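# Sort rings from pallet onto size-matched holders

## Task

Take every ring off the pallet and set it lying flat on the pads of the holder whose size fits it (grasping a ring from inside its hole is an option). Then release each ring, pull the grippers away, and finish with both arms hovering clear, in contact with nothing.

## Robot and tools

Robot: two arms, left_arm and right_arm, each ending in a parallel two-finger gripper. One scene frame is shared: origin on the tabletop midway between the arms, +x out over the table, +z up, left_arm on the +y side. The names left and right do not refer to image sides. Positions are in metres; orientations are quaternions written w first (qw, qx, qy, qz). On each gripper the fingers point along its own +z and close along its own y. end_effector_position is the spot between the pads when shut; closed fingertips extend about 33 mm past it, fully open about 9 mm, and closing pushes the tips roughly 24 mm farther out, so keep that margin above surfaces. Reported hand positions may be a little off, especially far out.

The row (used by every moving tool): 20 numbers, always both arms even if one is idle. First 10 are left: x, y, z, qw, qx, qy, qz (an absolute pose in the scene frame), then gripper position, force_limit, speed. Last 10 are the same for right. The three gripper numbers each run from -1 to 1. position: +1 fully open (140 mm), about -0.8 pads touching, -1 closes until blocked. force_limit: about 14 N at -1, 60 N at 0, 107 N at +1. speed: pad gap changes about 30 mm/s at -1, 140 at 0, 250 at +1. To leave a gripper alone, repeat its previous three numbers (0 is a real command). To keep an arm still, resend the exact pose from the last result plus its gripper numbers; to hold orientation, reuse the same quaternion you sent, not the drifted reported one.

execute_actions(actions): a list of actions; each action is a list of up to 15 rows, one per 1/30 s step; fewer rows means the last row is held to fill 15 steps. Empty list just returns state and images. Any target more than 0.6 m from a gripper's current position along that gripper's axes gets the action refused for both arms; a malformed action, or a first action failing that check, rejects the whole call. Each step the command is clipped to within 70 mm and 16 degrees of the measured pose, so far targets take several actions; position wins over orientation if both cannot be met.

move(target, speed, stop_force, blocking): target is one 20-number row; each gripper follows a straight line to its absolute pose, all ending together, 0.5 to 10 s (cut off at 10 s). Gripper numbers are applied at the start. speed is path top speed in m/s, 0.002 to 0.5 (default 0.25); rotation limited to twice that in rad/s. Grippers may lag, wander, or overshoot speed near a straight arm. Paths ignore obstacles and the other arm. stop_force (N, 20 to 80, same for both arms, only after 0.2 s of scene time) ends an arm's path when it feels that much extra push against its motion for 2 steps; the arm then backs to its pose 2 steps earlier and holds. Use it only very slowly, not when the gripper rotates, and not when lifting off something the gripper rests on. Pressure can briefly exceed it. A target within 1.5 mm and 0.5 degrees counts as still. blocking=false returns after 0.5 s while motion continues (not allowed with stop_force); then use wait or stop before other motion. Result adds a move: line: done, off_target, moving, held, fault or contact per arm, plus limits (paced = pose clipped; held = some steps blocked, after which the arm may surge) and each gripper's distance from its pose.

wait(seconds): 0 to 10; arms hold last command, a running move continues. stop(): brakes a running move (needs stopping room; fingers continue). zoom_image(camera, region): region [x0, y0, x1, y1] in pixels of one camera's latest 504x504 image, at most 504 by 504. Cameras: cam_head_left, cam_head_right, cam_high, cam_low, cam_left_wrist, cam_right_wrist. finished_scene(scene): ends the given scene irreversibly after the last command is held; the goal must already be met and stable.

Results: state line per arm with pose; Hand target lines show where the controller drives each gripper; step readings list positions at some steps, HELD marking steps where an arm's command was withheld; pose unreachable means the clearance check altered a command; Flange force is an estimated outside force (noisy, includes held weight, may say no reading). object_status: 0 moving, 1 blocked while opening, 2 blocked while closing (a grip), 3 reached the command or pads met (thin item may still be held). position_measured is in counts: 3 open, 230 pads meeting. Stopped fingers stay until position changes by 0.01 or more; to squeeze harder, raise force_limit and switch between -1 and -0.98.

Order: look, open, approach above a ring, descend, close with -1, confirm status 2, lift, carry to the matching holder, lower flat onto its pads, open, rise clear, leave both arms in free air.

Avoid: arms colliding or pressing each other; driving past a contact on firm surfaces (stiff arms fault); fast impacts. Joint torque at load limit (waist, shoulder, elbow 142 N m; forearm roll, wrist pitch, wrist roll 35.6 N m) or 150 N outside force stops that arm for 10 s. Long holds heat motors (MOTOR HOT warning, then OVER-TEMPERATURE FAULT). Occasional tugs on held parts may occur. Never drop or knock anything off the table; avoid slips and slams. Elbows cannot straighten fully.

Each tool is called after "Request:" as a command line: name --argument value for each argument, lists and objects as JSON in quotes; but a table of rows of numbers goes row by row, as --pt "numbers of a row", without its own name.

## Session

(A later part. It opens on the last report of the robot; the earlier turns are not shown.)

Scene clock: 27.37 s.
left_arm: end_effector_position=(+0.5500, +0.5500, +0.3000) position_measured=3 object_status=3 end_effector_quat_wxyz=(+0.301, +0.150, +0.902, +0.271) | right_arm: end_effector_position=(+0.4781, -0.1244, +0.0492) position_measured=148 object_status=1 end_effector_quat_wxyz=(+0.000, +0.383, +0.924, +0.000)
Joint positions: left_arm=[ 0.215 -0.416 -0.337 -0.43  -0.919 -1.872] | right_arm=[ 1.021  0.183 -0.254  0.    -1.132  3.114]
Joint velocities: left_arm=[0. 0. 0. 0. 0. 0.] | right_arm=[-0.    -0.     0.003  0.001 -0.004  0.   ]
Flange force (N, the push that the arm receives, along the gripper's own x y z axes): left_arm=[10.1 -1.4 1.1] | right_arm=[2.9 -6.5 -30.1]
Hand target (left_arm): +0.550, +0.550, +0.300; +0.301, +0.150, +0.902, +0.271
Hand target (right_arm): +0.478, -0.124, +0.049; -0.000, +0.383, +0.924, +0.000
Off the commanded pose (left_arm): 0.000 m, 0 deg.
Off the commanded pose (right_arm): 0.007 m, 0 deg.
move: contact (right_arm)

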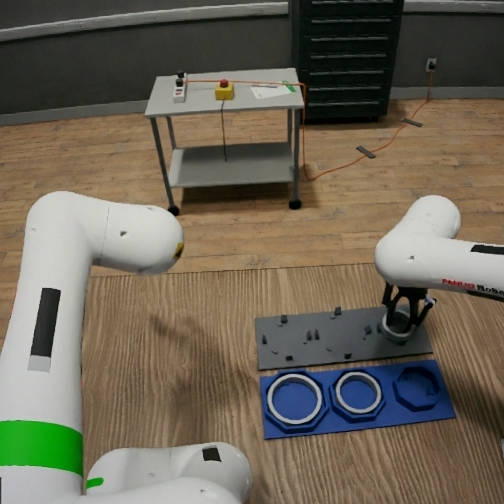

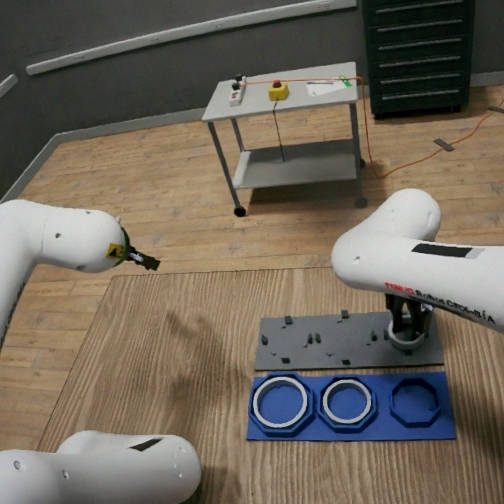

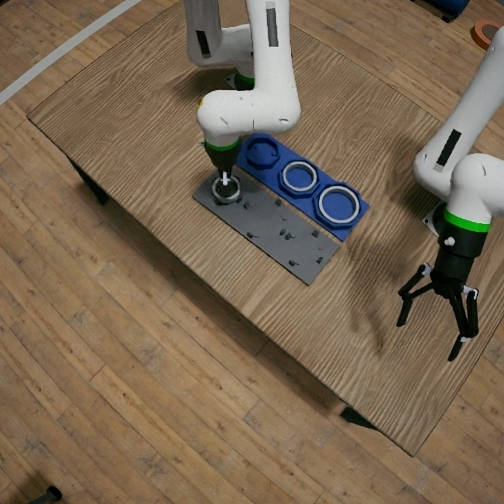

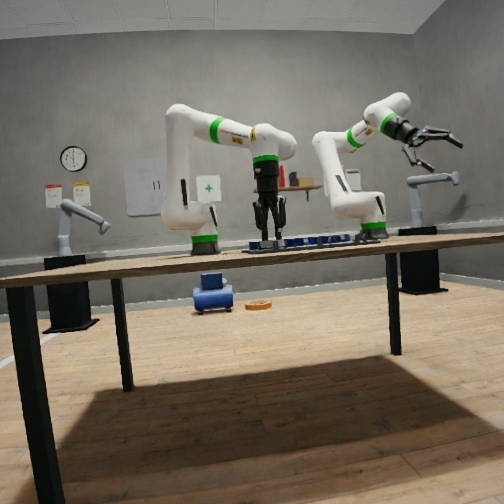

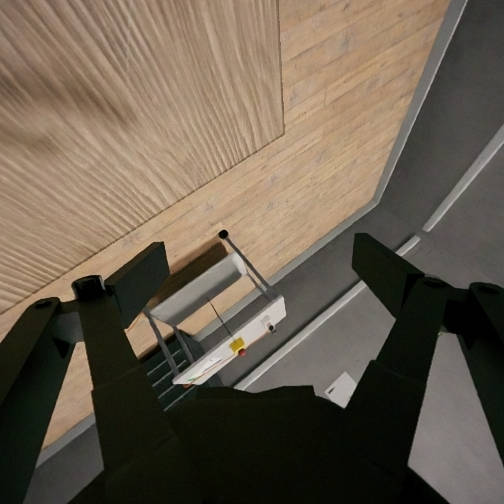

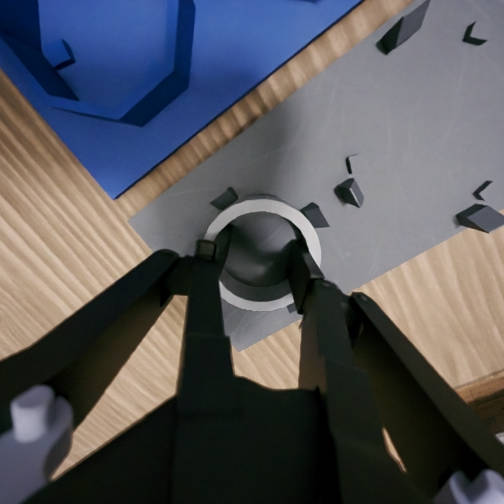

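Request:
move --target '[0.55,0.55,0.3,0.3,0.15,0.9,0.27,1,0,0,0.478,-0.1245,0.0497,0,0.383,0.924,0,-0.35,0,0]'

Request:
move --target '[0.55,0.55,0.3,0.3,0.15,0.9,0.27,1,0,0,0.478,-0.1245,0.09,0,0.383,0.924,0,-0.35,0,0]'

Request:
move --target '[0.55,0.55,0.3,0.3,0.15,0.9,0.27,1,0,0,0.297,0.025,0.08,0,0,1,0,-0.2,0,0]' --speed 0.4

Scene clock: 29.50 s.
left_arm: end_effector_position=(+0.5500, +0.5500, +0.3000) position_measured=3 object_status=3 end_effector_quat_wxyz=(+0.301, +0.150, +0.902, +0.271) | right_arm: end_effector_position=(+0.4780, -0.1245, +0.0497) position_measured=173 object_status=3 end_effector_quat_wxyz=(-0.000, +0.383, +0.924, +0.000)
Joint positions: left_arm=[ 0.215 -0.416 -0.337 -0.43  -0.919 -1.872] | right_arm=[ 1.021  0.183 -0.254 -0.    -1.134  3.114]
Joint velocities: left_arm=[-0.001  0.002 -0.     0.    -0.     0.   ] | right_arm=[ 0.001  0.    -0.001  0.002 -0.    -0.   ]
Flange force (N, the push that the arm receives, along the gripper's own x y z axes): left_arm=[2.3 -3.3 0.7] | right_arm=[-2.2 3.7 0.5]
Hand target (left_arm): +0.550, +0.550, +0.300; +0.301, +0.150, +0.902, +0.271
Hand target (right_arm): +0.478, -0.125, +0.050; -0.000, +0.383, +0.924, +0.000
Off the commanded pose (left_arm): 0.000 m, 0 deg.
Off the commanded pose (right_arm): 0.000 m, 0 deg.
move: done

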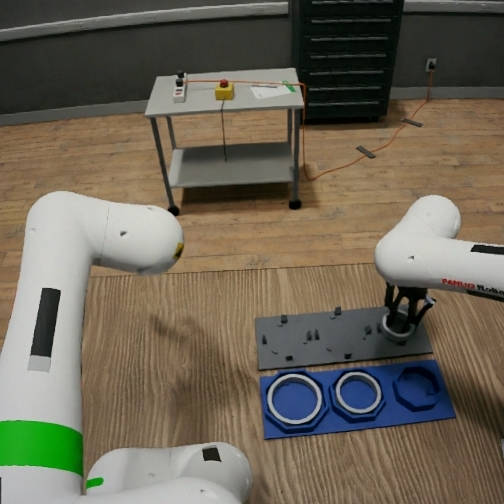

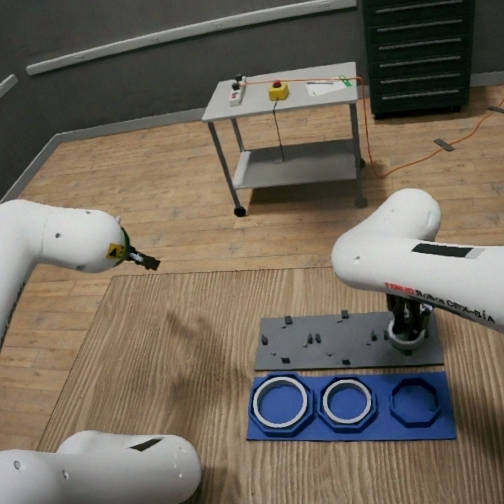

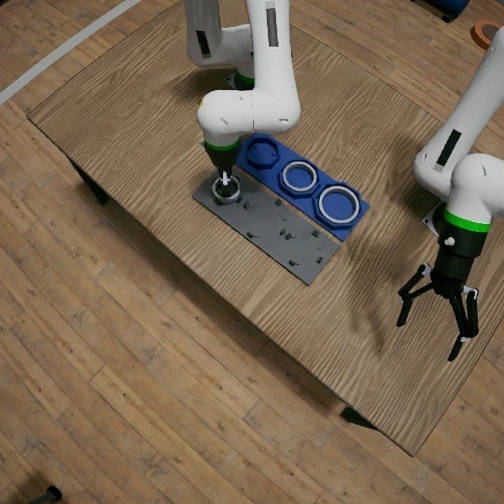

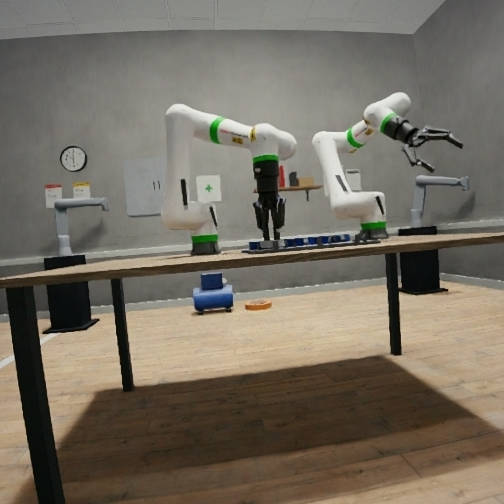

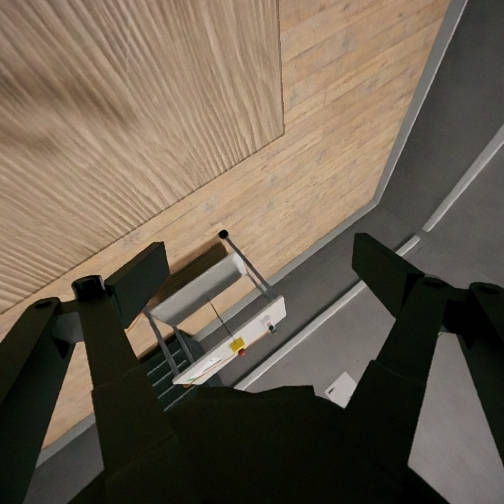

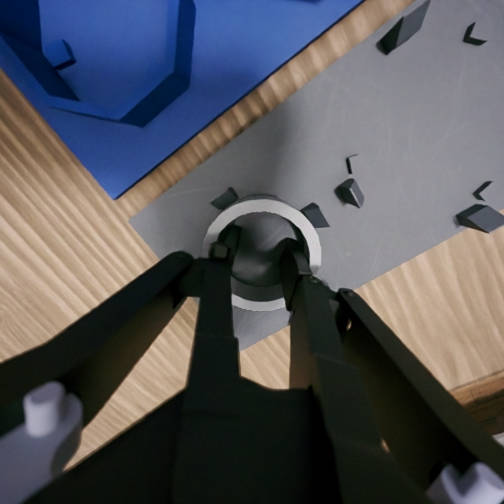

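Scene clock: 30.23 s.
left_arm: end_effector_position=(+0.5500, +0.5500, +0.3000) position_measured=3 object_status=3 end_effector_quat_wxyz=(+0.301, +0.150, +0.902, +0.271) | right_arm: end_effector_position=(+0.4780, -0.1246, +0.0900) position_measured=173 object_status=3 end_effector_quat_wxyz=(+0.000, +0.383, +0.924, -0.000)
Joint positions: left_arm=[ 0.215 -0.416 -0.337 -0.43  -0.919 -1.872] | right_arm=[ 1.021  0.145 -0.197  0.    -1.229  3.114]
Joint velocities: left_arm=[-0.001 -0.002  0.    -0.    -0.     0.   ] | right_arm=[ 0.001  0.     0.    -0.001  0.    -0.001]
Flange force (N, the push that the arm receives, along the gripper's own x y z axes): left_arm=[-1.9 -4.0 -0.5] | right_arm=[-2.3 3.7 0.5]
Hand target (left_arm): +0.550, +0.550, +0.300; +0.301, +0.150, +0.902, +0.271
Hand target (right_arm): +0.478, -0.125, +0.090; +0.000, +0.383, +0.924, -0.000
Off the commanded pose (left_arm): 0.000 m, 0 deg.
Off the commanded pose (right_arm): 0.000 m, 0 deg.
move: done

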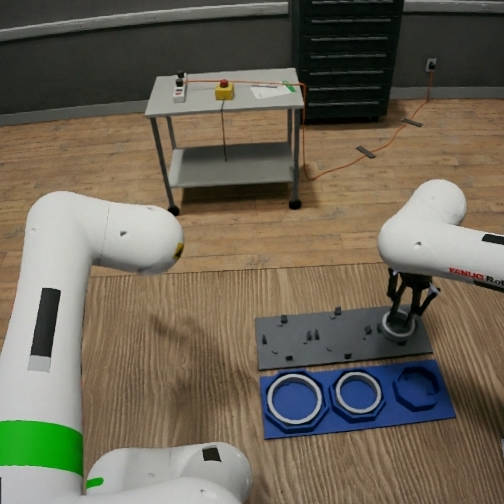

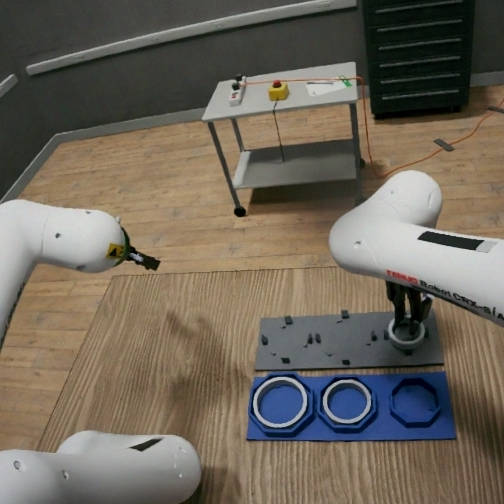

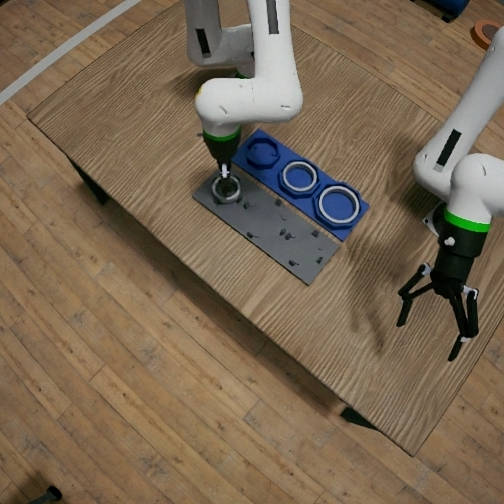

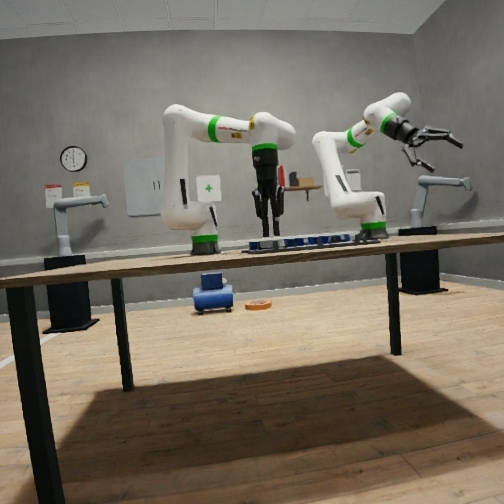

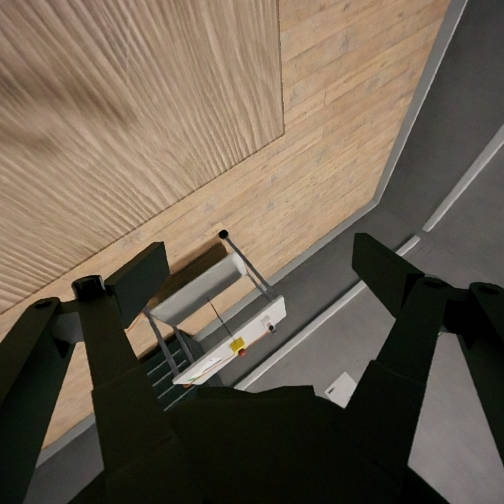

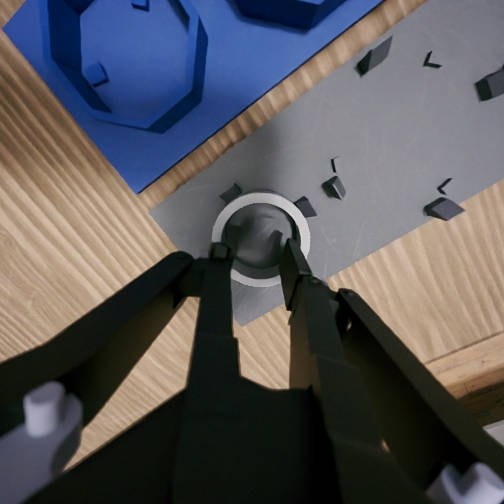

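Scene clock: 31.67 s.
left_arm: end_effector_position=(+0.5500, +0.5500, +0.3000) position_measured=3 object_status=3 end_effector_quat_wxyz=(+0.301, +0.150, +0.902, +0.271) | right_arm: end_effector_position=(+0.2970, +0.0249, +0.0800) position_measured=154 object_status=3 end_effector_quat_wxyz=(+0.000, +0.000, +1.000, +0.001)
Joint positions: left_arm=[ 0.215 -0.416 -0.337 -0.43  -0.919 -1.872] | right_arm=[ 1.536  0.099 -0.274 -0.    -1.197  3.386]
Joint velocities: left_arm=[-0.    -0.002  0.     0.     0.    -0.   ] | right_arm=[ 0.     0.001 -0.     0.003 -0.     0.001]
Flange force (N, the push that the arm receives, along the gripper's own x y z axes): left_arm=[0.0 -2.5 0.5] | right_arm=[-3.9 1.6 0.6]
Hand target (left_arm): +0.550, +0.550, +0.300; +0.301, +0.150, +0.902, +0.271
Hand target (right_arm): +0.297, +0.025, +0.080; +0.000, -0.000, +1.000, +0.001
Off the commanded pose (left_arm): 0.000 m, 0 deg.
Off the commanded pose (right_arm): 0.000 m, 0 deg.
move: done

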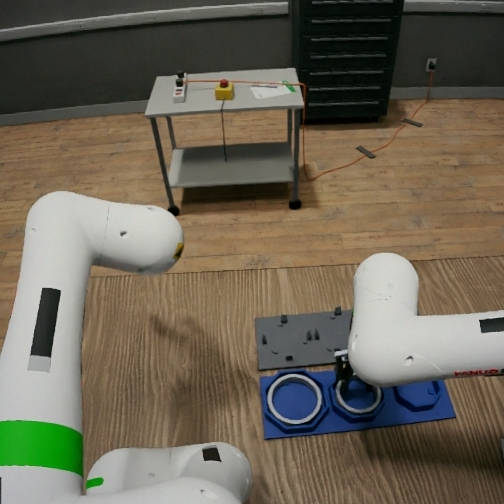

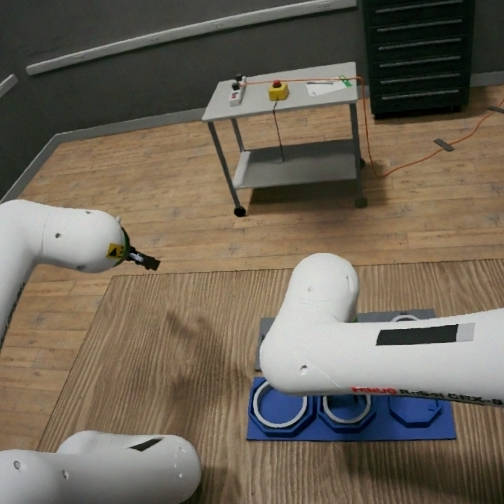

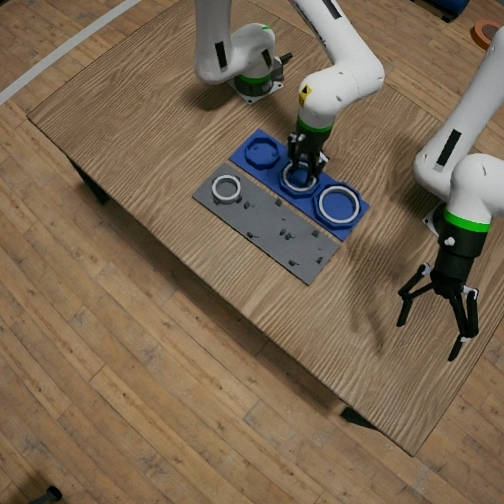

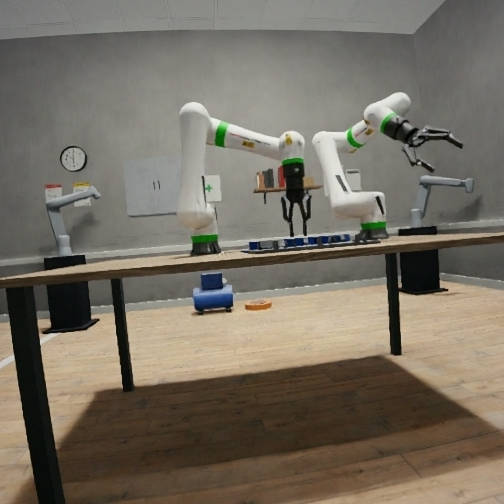

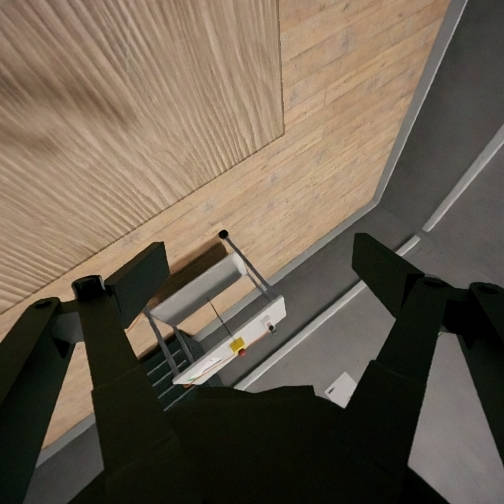

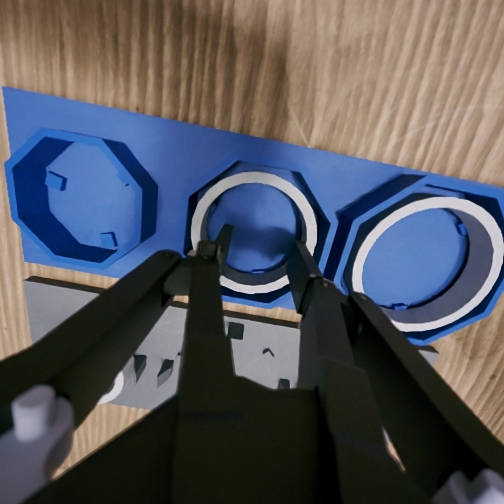

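Request:
move --target '[0.55,0.55,0.3,0.3,0.15,0.9,0.27,1,0,0,0.292,0.018,0.043,0,0,1,0,-0.2,0,0]' --speed 0.06

Request:
move --target '[0.55,0.55,0.3,0.3,0.15,0.9,0.27,1,0,0,0.292,0.018,0.043,0,0,1,0,0.6,0.3,-0.6]'

Scene clock: 33.43 s.
left_arm: end_effector_position=(+0.5500, +0.5500, +0.3000) position_measured=3 object_status=3 end_effector_quat_wxyz=(+0.301, +0.150, +0.902, +0.271) | right_arm: end_effector_position=(+0.2920, +0.0181, +0.0430) position_measured=154 object_status=3 end_effector_quat_wxyz=(-0.000, -0.000, +1.000, +0.000)
Joint positions: left_arm=[ 0.215 -0.416 -0.337 -0.43  -0.919 -1.872] | right_arm=[ 1.543  0.118 -0.347 -0.    -1.106  3.378]
Joint velocities: left_arm=[-0.001 -0.001  0.     0.    -0.     0.   ] | right_arm=[ 0.     0.001 -0.     0.001  0.    -0.001]
Flange force (N, the push that the arm receives, along the gripper's own x y z axes): left_arm=[6.9 -1.8 1.3] | right_arm=[-2.3 1.4 1.6]
Hand target (left_arm): +0.550, +0.550, +0.300; +0.301, +0.150, +0.902, +0.271
Hand target (right_arm): +0.292, +0.018, +0.043; -0.000, -0.000, +1.000, +0.000
Off the commanded pose (left_arm): 0.000 m, 0 deg.
Off the commanded pose (right_arm): 0.000 m, 0 deg.
move: done

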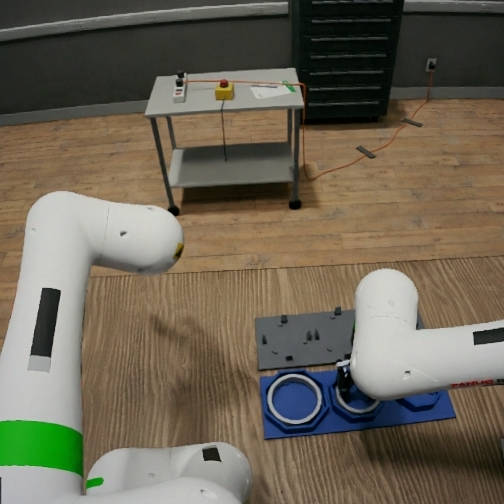

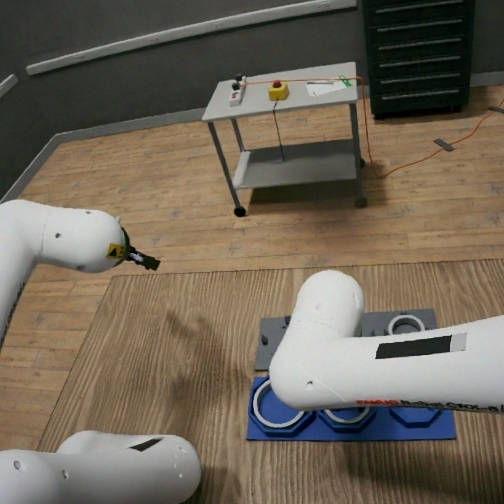

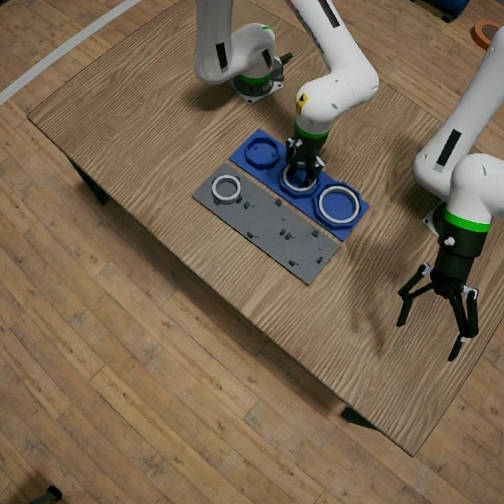

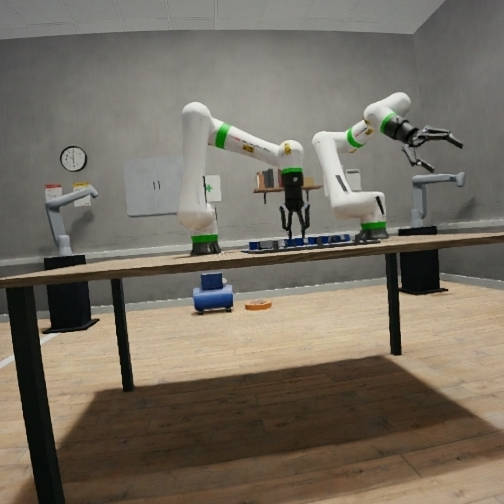

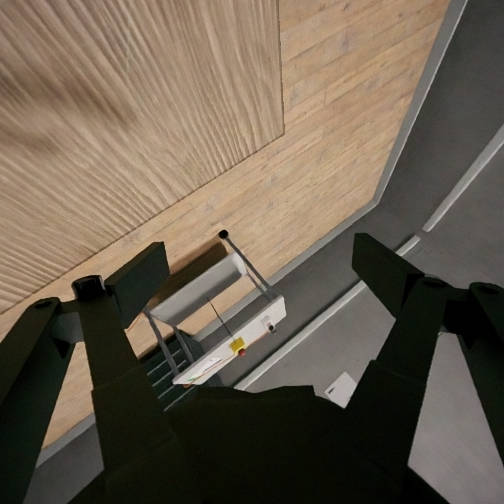

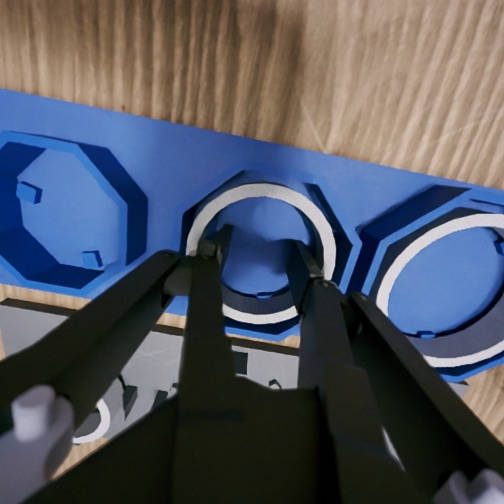

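Scene clock: 34.13 s.
left_arm: end_effector_position=(+0.5500, +0.5500, +0.3000) position_measured=3 object_status=3 end_effector_quat_wxyz=(+0.301, +0.150, +0.902, +0.271) | right_arm: end_effector_position=(+0.2920, +0.0180, +0.0430) position_measured=116 object_status=1 end_effector_quat_wxyz=(-0.000, -0.000, +1.000, +0.000)
Joint positions: left_arm=[ 0.215 -0.416 -0.337 -0.43  -0.919 -1.872] | right_arm=[ 1.543  0.118 -0.347 -0.    -1.106  3.378]
Joint velocities: left_arm=[-0.    -0.    -0.    -0.    -0.     0.001] | right_arm=[-0.002  0.    -0.     0.002 -0.    -0.001]
Flange force (N, the push that the arm receives, along the gripper's own x y z axes): left_arm=[6.7 -7.7 -1.1] | right_arm=[-4.9 9.2 -5.7]
Hand target (left_arm): +0.550, +0.550, +0.300; +0.301, +0.150, +0.902, +0.271
Hand target (right_arm): +0.292, +0.018, +0.043; -0.000, -0.000, +1.000, +0.000
Off the commanded pose (left_arm): 0.000 m, 0 deg.
Off the commanded pose (right_arm): 0.000 m, 0 deg.
move: done

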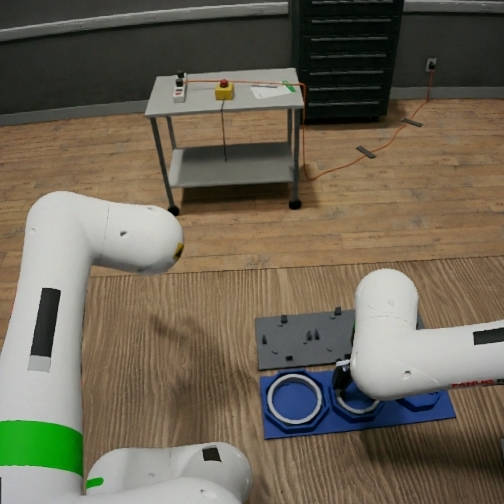

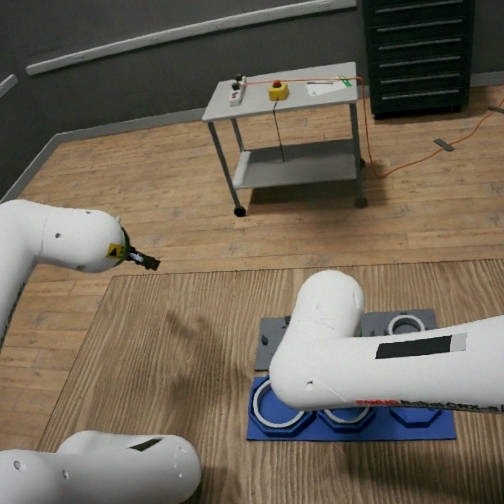

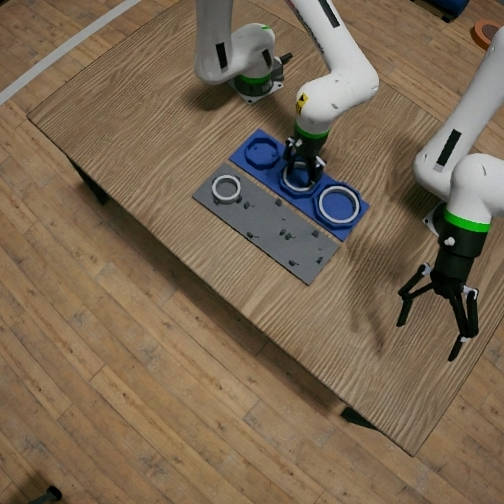

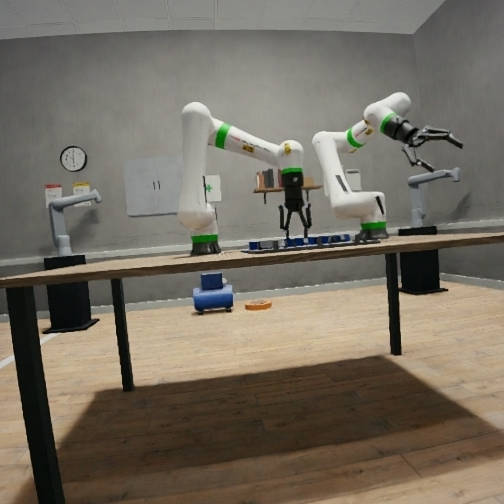

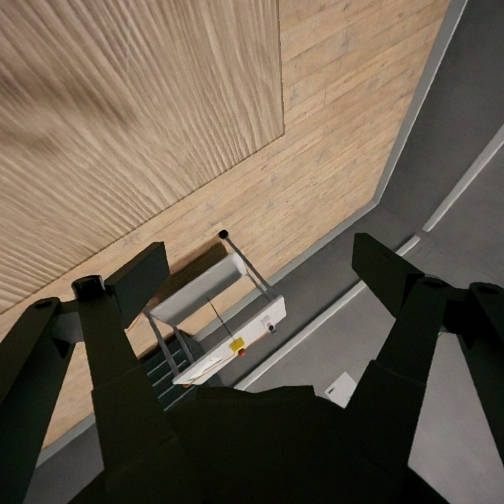

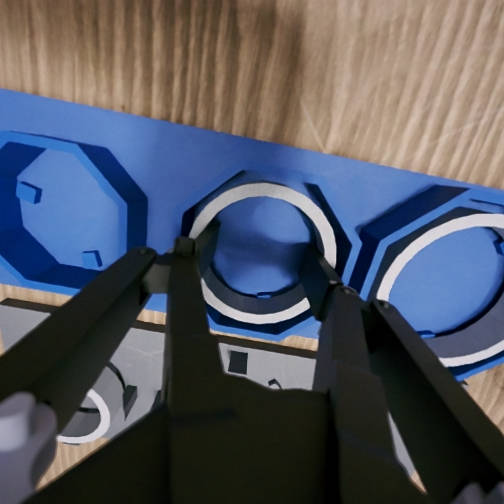

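Pitch (-.005,.15). Medium holder ≈ (0.468,0.1755).

Request:
move --target '[0.55,0.6,0.3,0.3,0.15,0.9,0.27,1,0,0,0.292,0.0185,0.085,0,0,1,0,0.6,0.3,-0.6]' --speed 0.1

Request:
move --target '[0.55,0.6,0.3,0.3,0.15,0.9,0.27,1,0,0,0.468,0.1755,0.073,0,0.383,0.924,0,0.6,0.3,-0.6]' --speed 0.3

Request:
move --target '[0.55,0.6,0.3,0.3,0.15,0.9,0.27,1,0,0,0.468,0.1755,0.04,0,0.383,0.924,0,0.6,0.3,-0.6]' --speed 0.008 --stop_force 20

Scene clock: 36.63 s.
left_arm: end_effector_position=(+0.5500, +0.5999, +0.2999) position_measured=3 object_status=3 end_effector_quat_wxyz=(+0.301, +0.150, +0.902, +0.270) | right_arm: end_effector_position=(+0.2921, +0.0184, +0.0850) position_measured=116 object_status=1 end_effector_quat_wxyz=(+0.000, +0.000, +1.000, -0.000)
Joint positions: left_arm=[ 0.434 -0.454 -0.411 -0.249 -0.812 -2.128] | right_arm=[ 1.543  0.075 -0.287  0.    -1.209  3.377]
Joint velocities: left_arm=[ 0.002 -0.    -0.001  0.003  0.001 -0.004] | right_arm=[ 0.    -0.001  0.     0.     0.     0.001]
Flange force (N, the push that the arm receives, along the gripper's own x y z axes): left_arm=no reading | right_arm=[-2.8 1.2 6.5]
Hand target (left_arm): +0.550, +0.600, +0.300; +0.301, +0.150, +0.902, +0.270
Hand target (right_arm): +0.292, +0.018, +0.085; +0.000, +0.000, +1.000, -0.000
Off the commanded pose (left_arm): 0.000 m, 0 deg.
Off the commanded pose (right_arm): 0.000 m, 0 deg.
move: done

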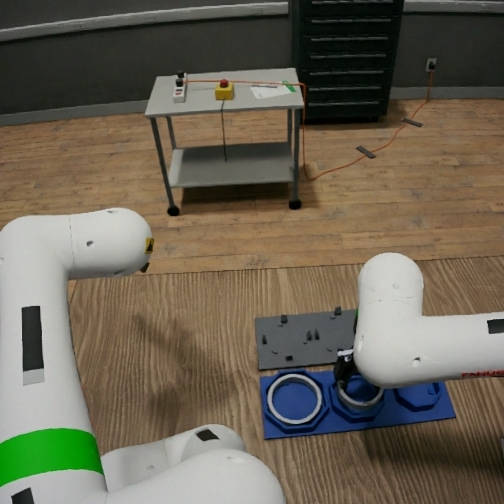

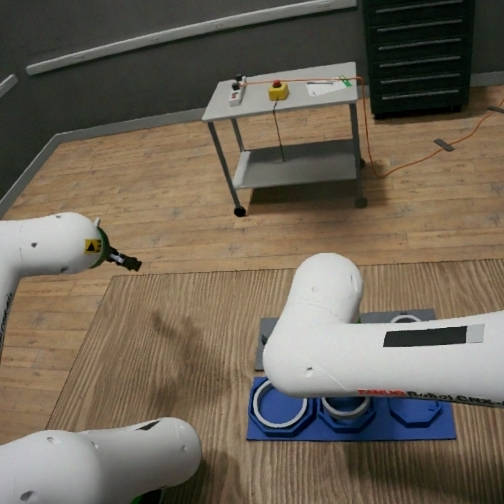

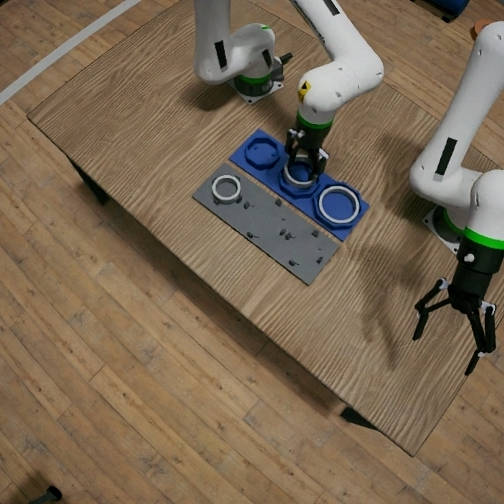

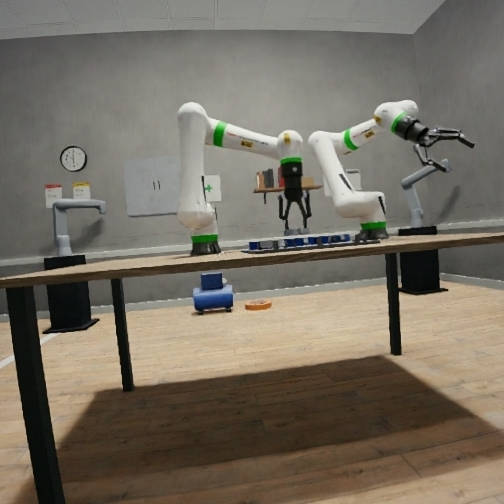

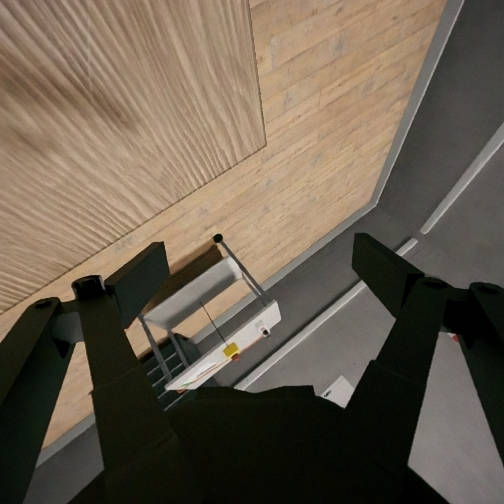

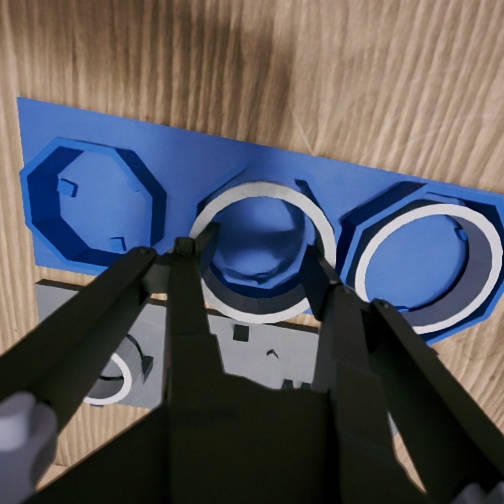

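Scene clock: 38.37 s.
left_arm: end_effector_position=(+0.5500, +0.6000, +0.3000) position_measured=3 object_status=3 end_effector_quat_wxyz=(+0.301, +0.150, +0.902, +0.271) | right_arm: end_effector_position=(+0.4676, +0.1758, +0.0735) position_measured=116 object_status=1 end_effector_quat_wxyz=(+0.000, +0.383, +0.924, -0.000)
Joint positions: left_arm=[ 0.433 -0.454 -0.411 -0.251 -0.812 -2.127] | right_arm=[ 1.338  0.643  0.449  0.001 -1.377  2.797]
Joint velocities: left_arm=[ 0.002  0.    -0.    -0.    -0.    -0.   ] | right_arm=[-0.     0.002  0.001 -0.    -0.    -0.001]
Flange force (N, the push that the arm receives, along the gripper's own x y z axes): left_arm=no reading | right_arm=[-1.1 -1.8 6.6]
Hand target (left_arm): +0.550, +0.600, +0.300; +0.301, +0.150, +0.902, +0.271
Hand target (right_arm): +0.468, +0.176, +0.073; +0.000, +0.383, +0.924, -0.000
Off the commanded pose (left_arm): 0.000 m, 0 deg.
Off the commanded pose (right_arm): 0.001 m, 0 deg.
move: done

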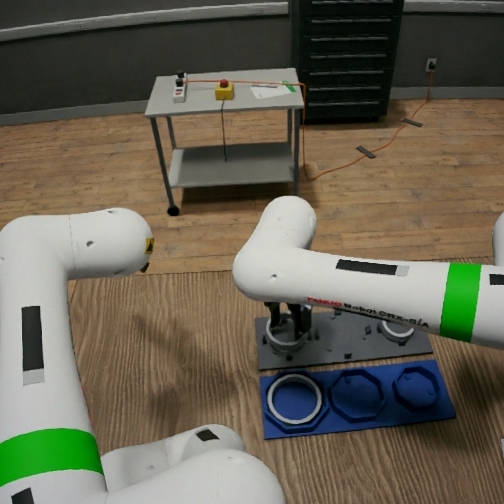

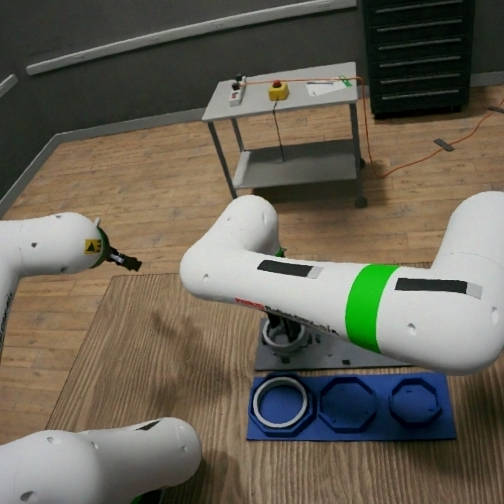

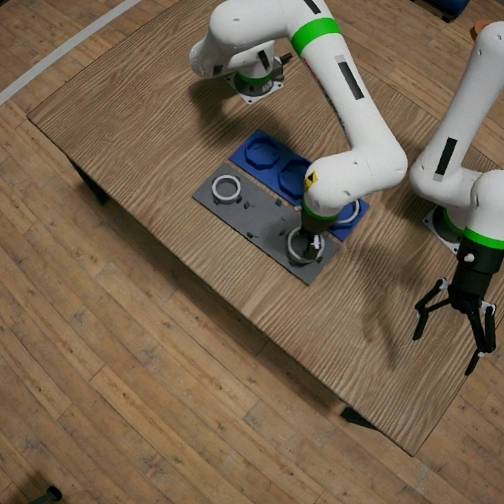

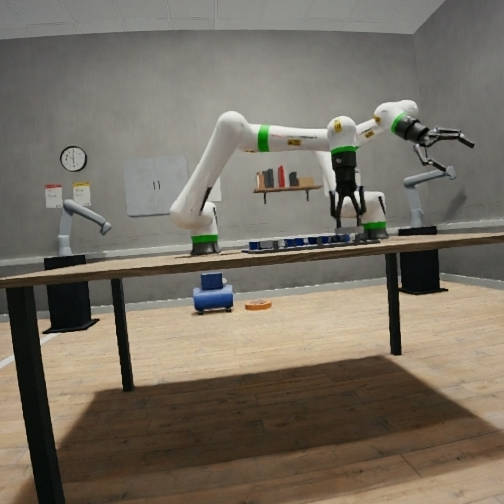

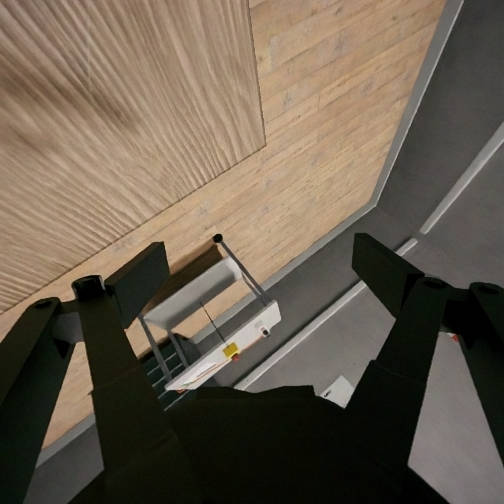

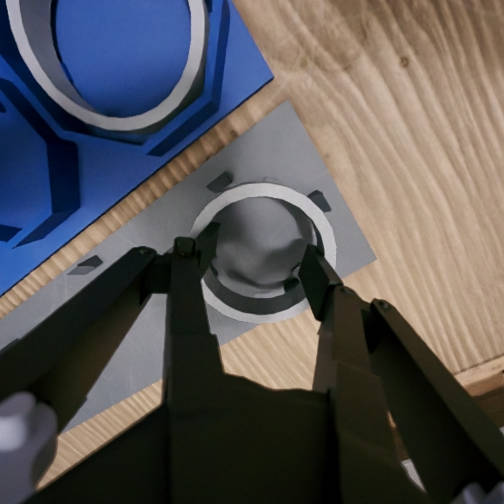

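action 0: stop_force needs each arm's force reading of the 0.2 s before this call, and left_arm is near a pose that gives none; nothing of the call was run and nothing moved


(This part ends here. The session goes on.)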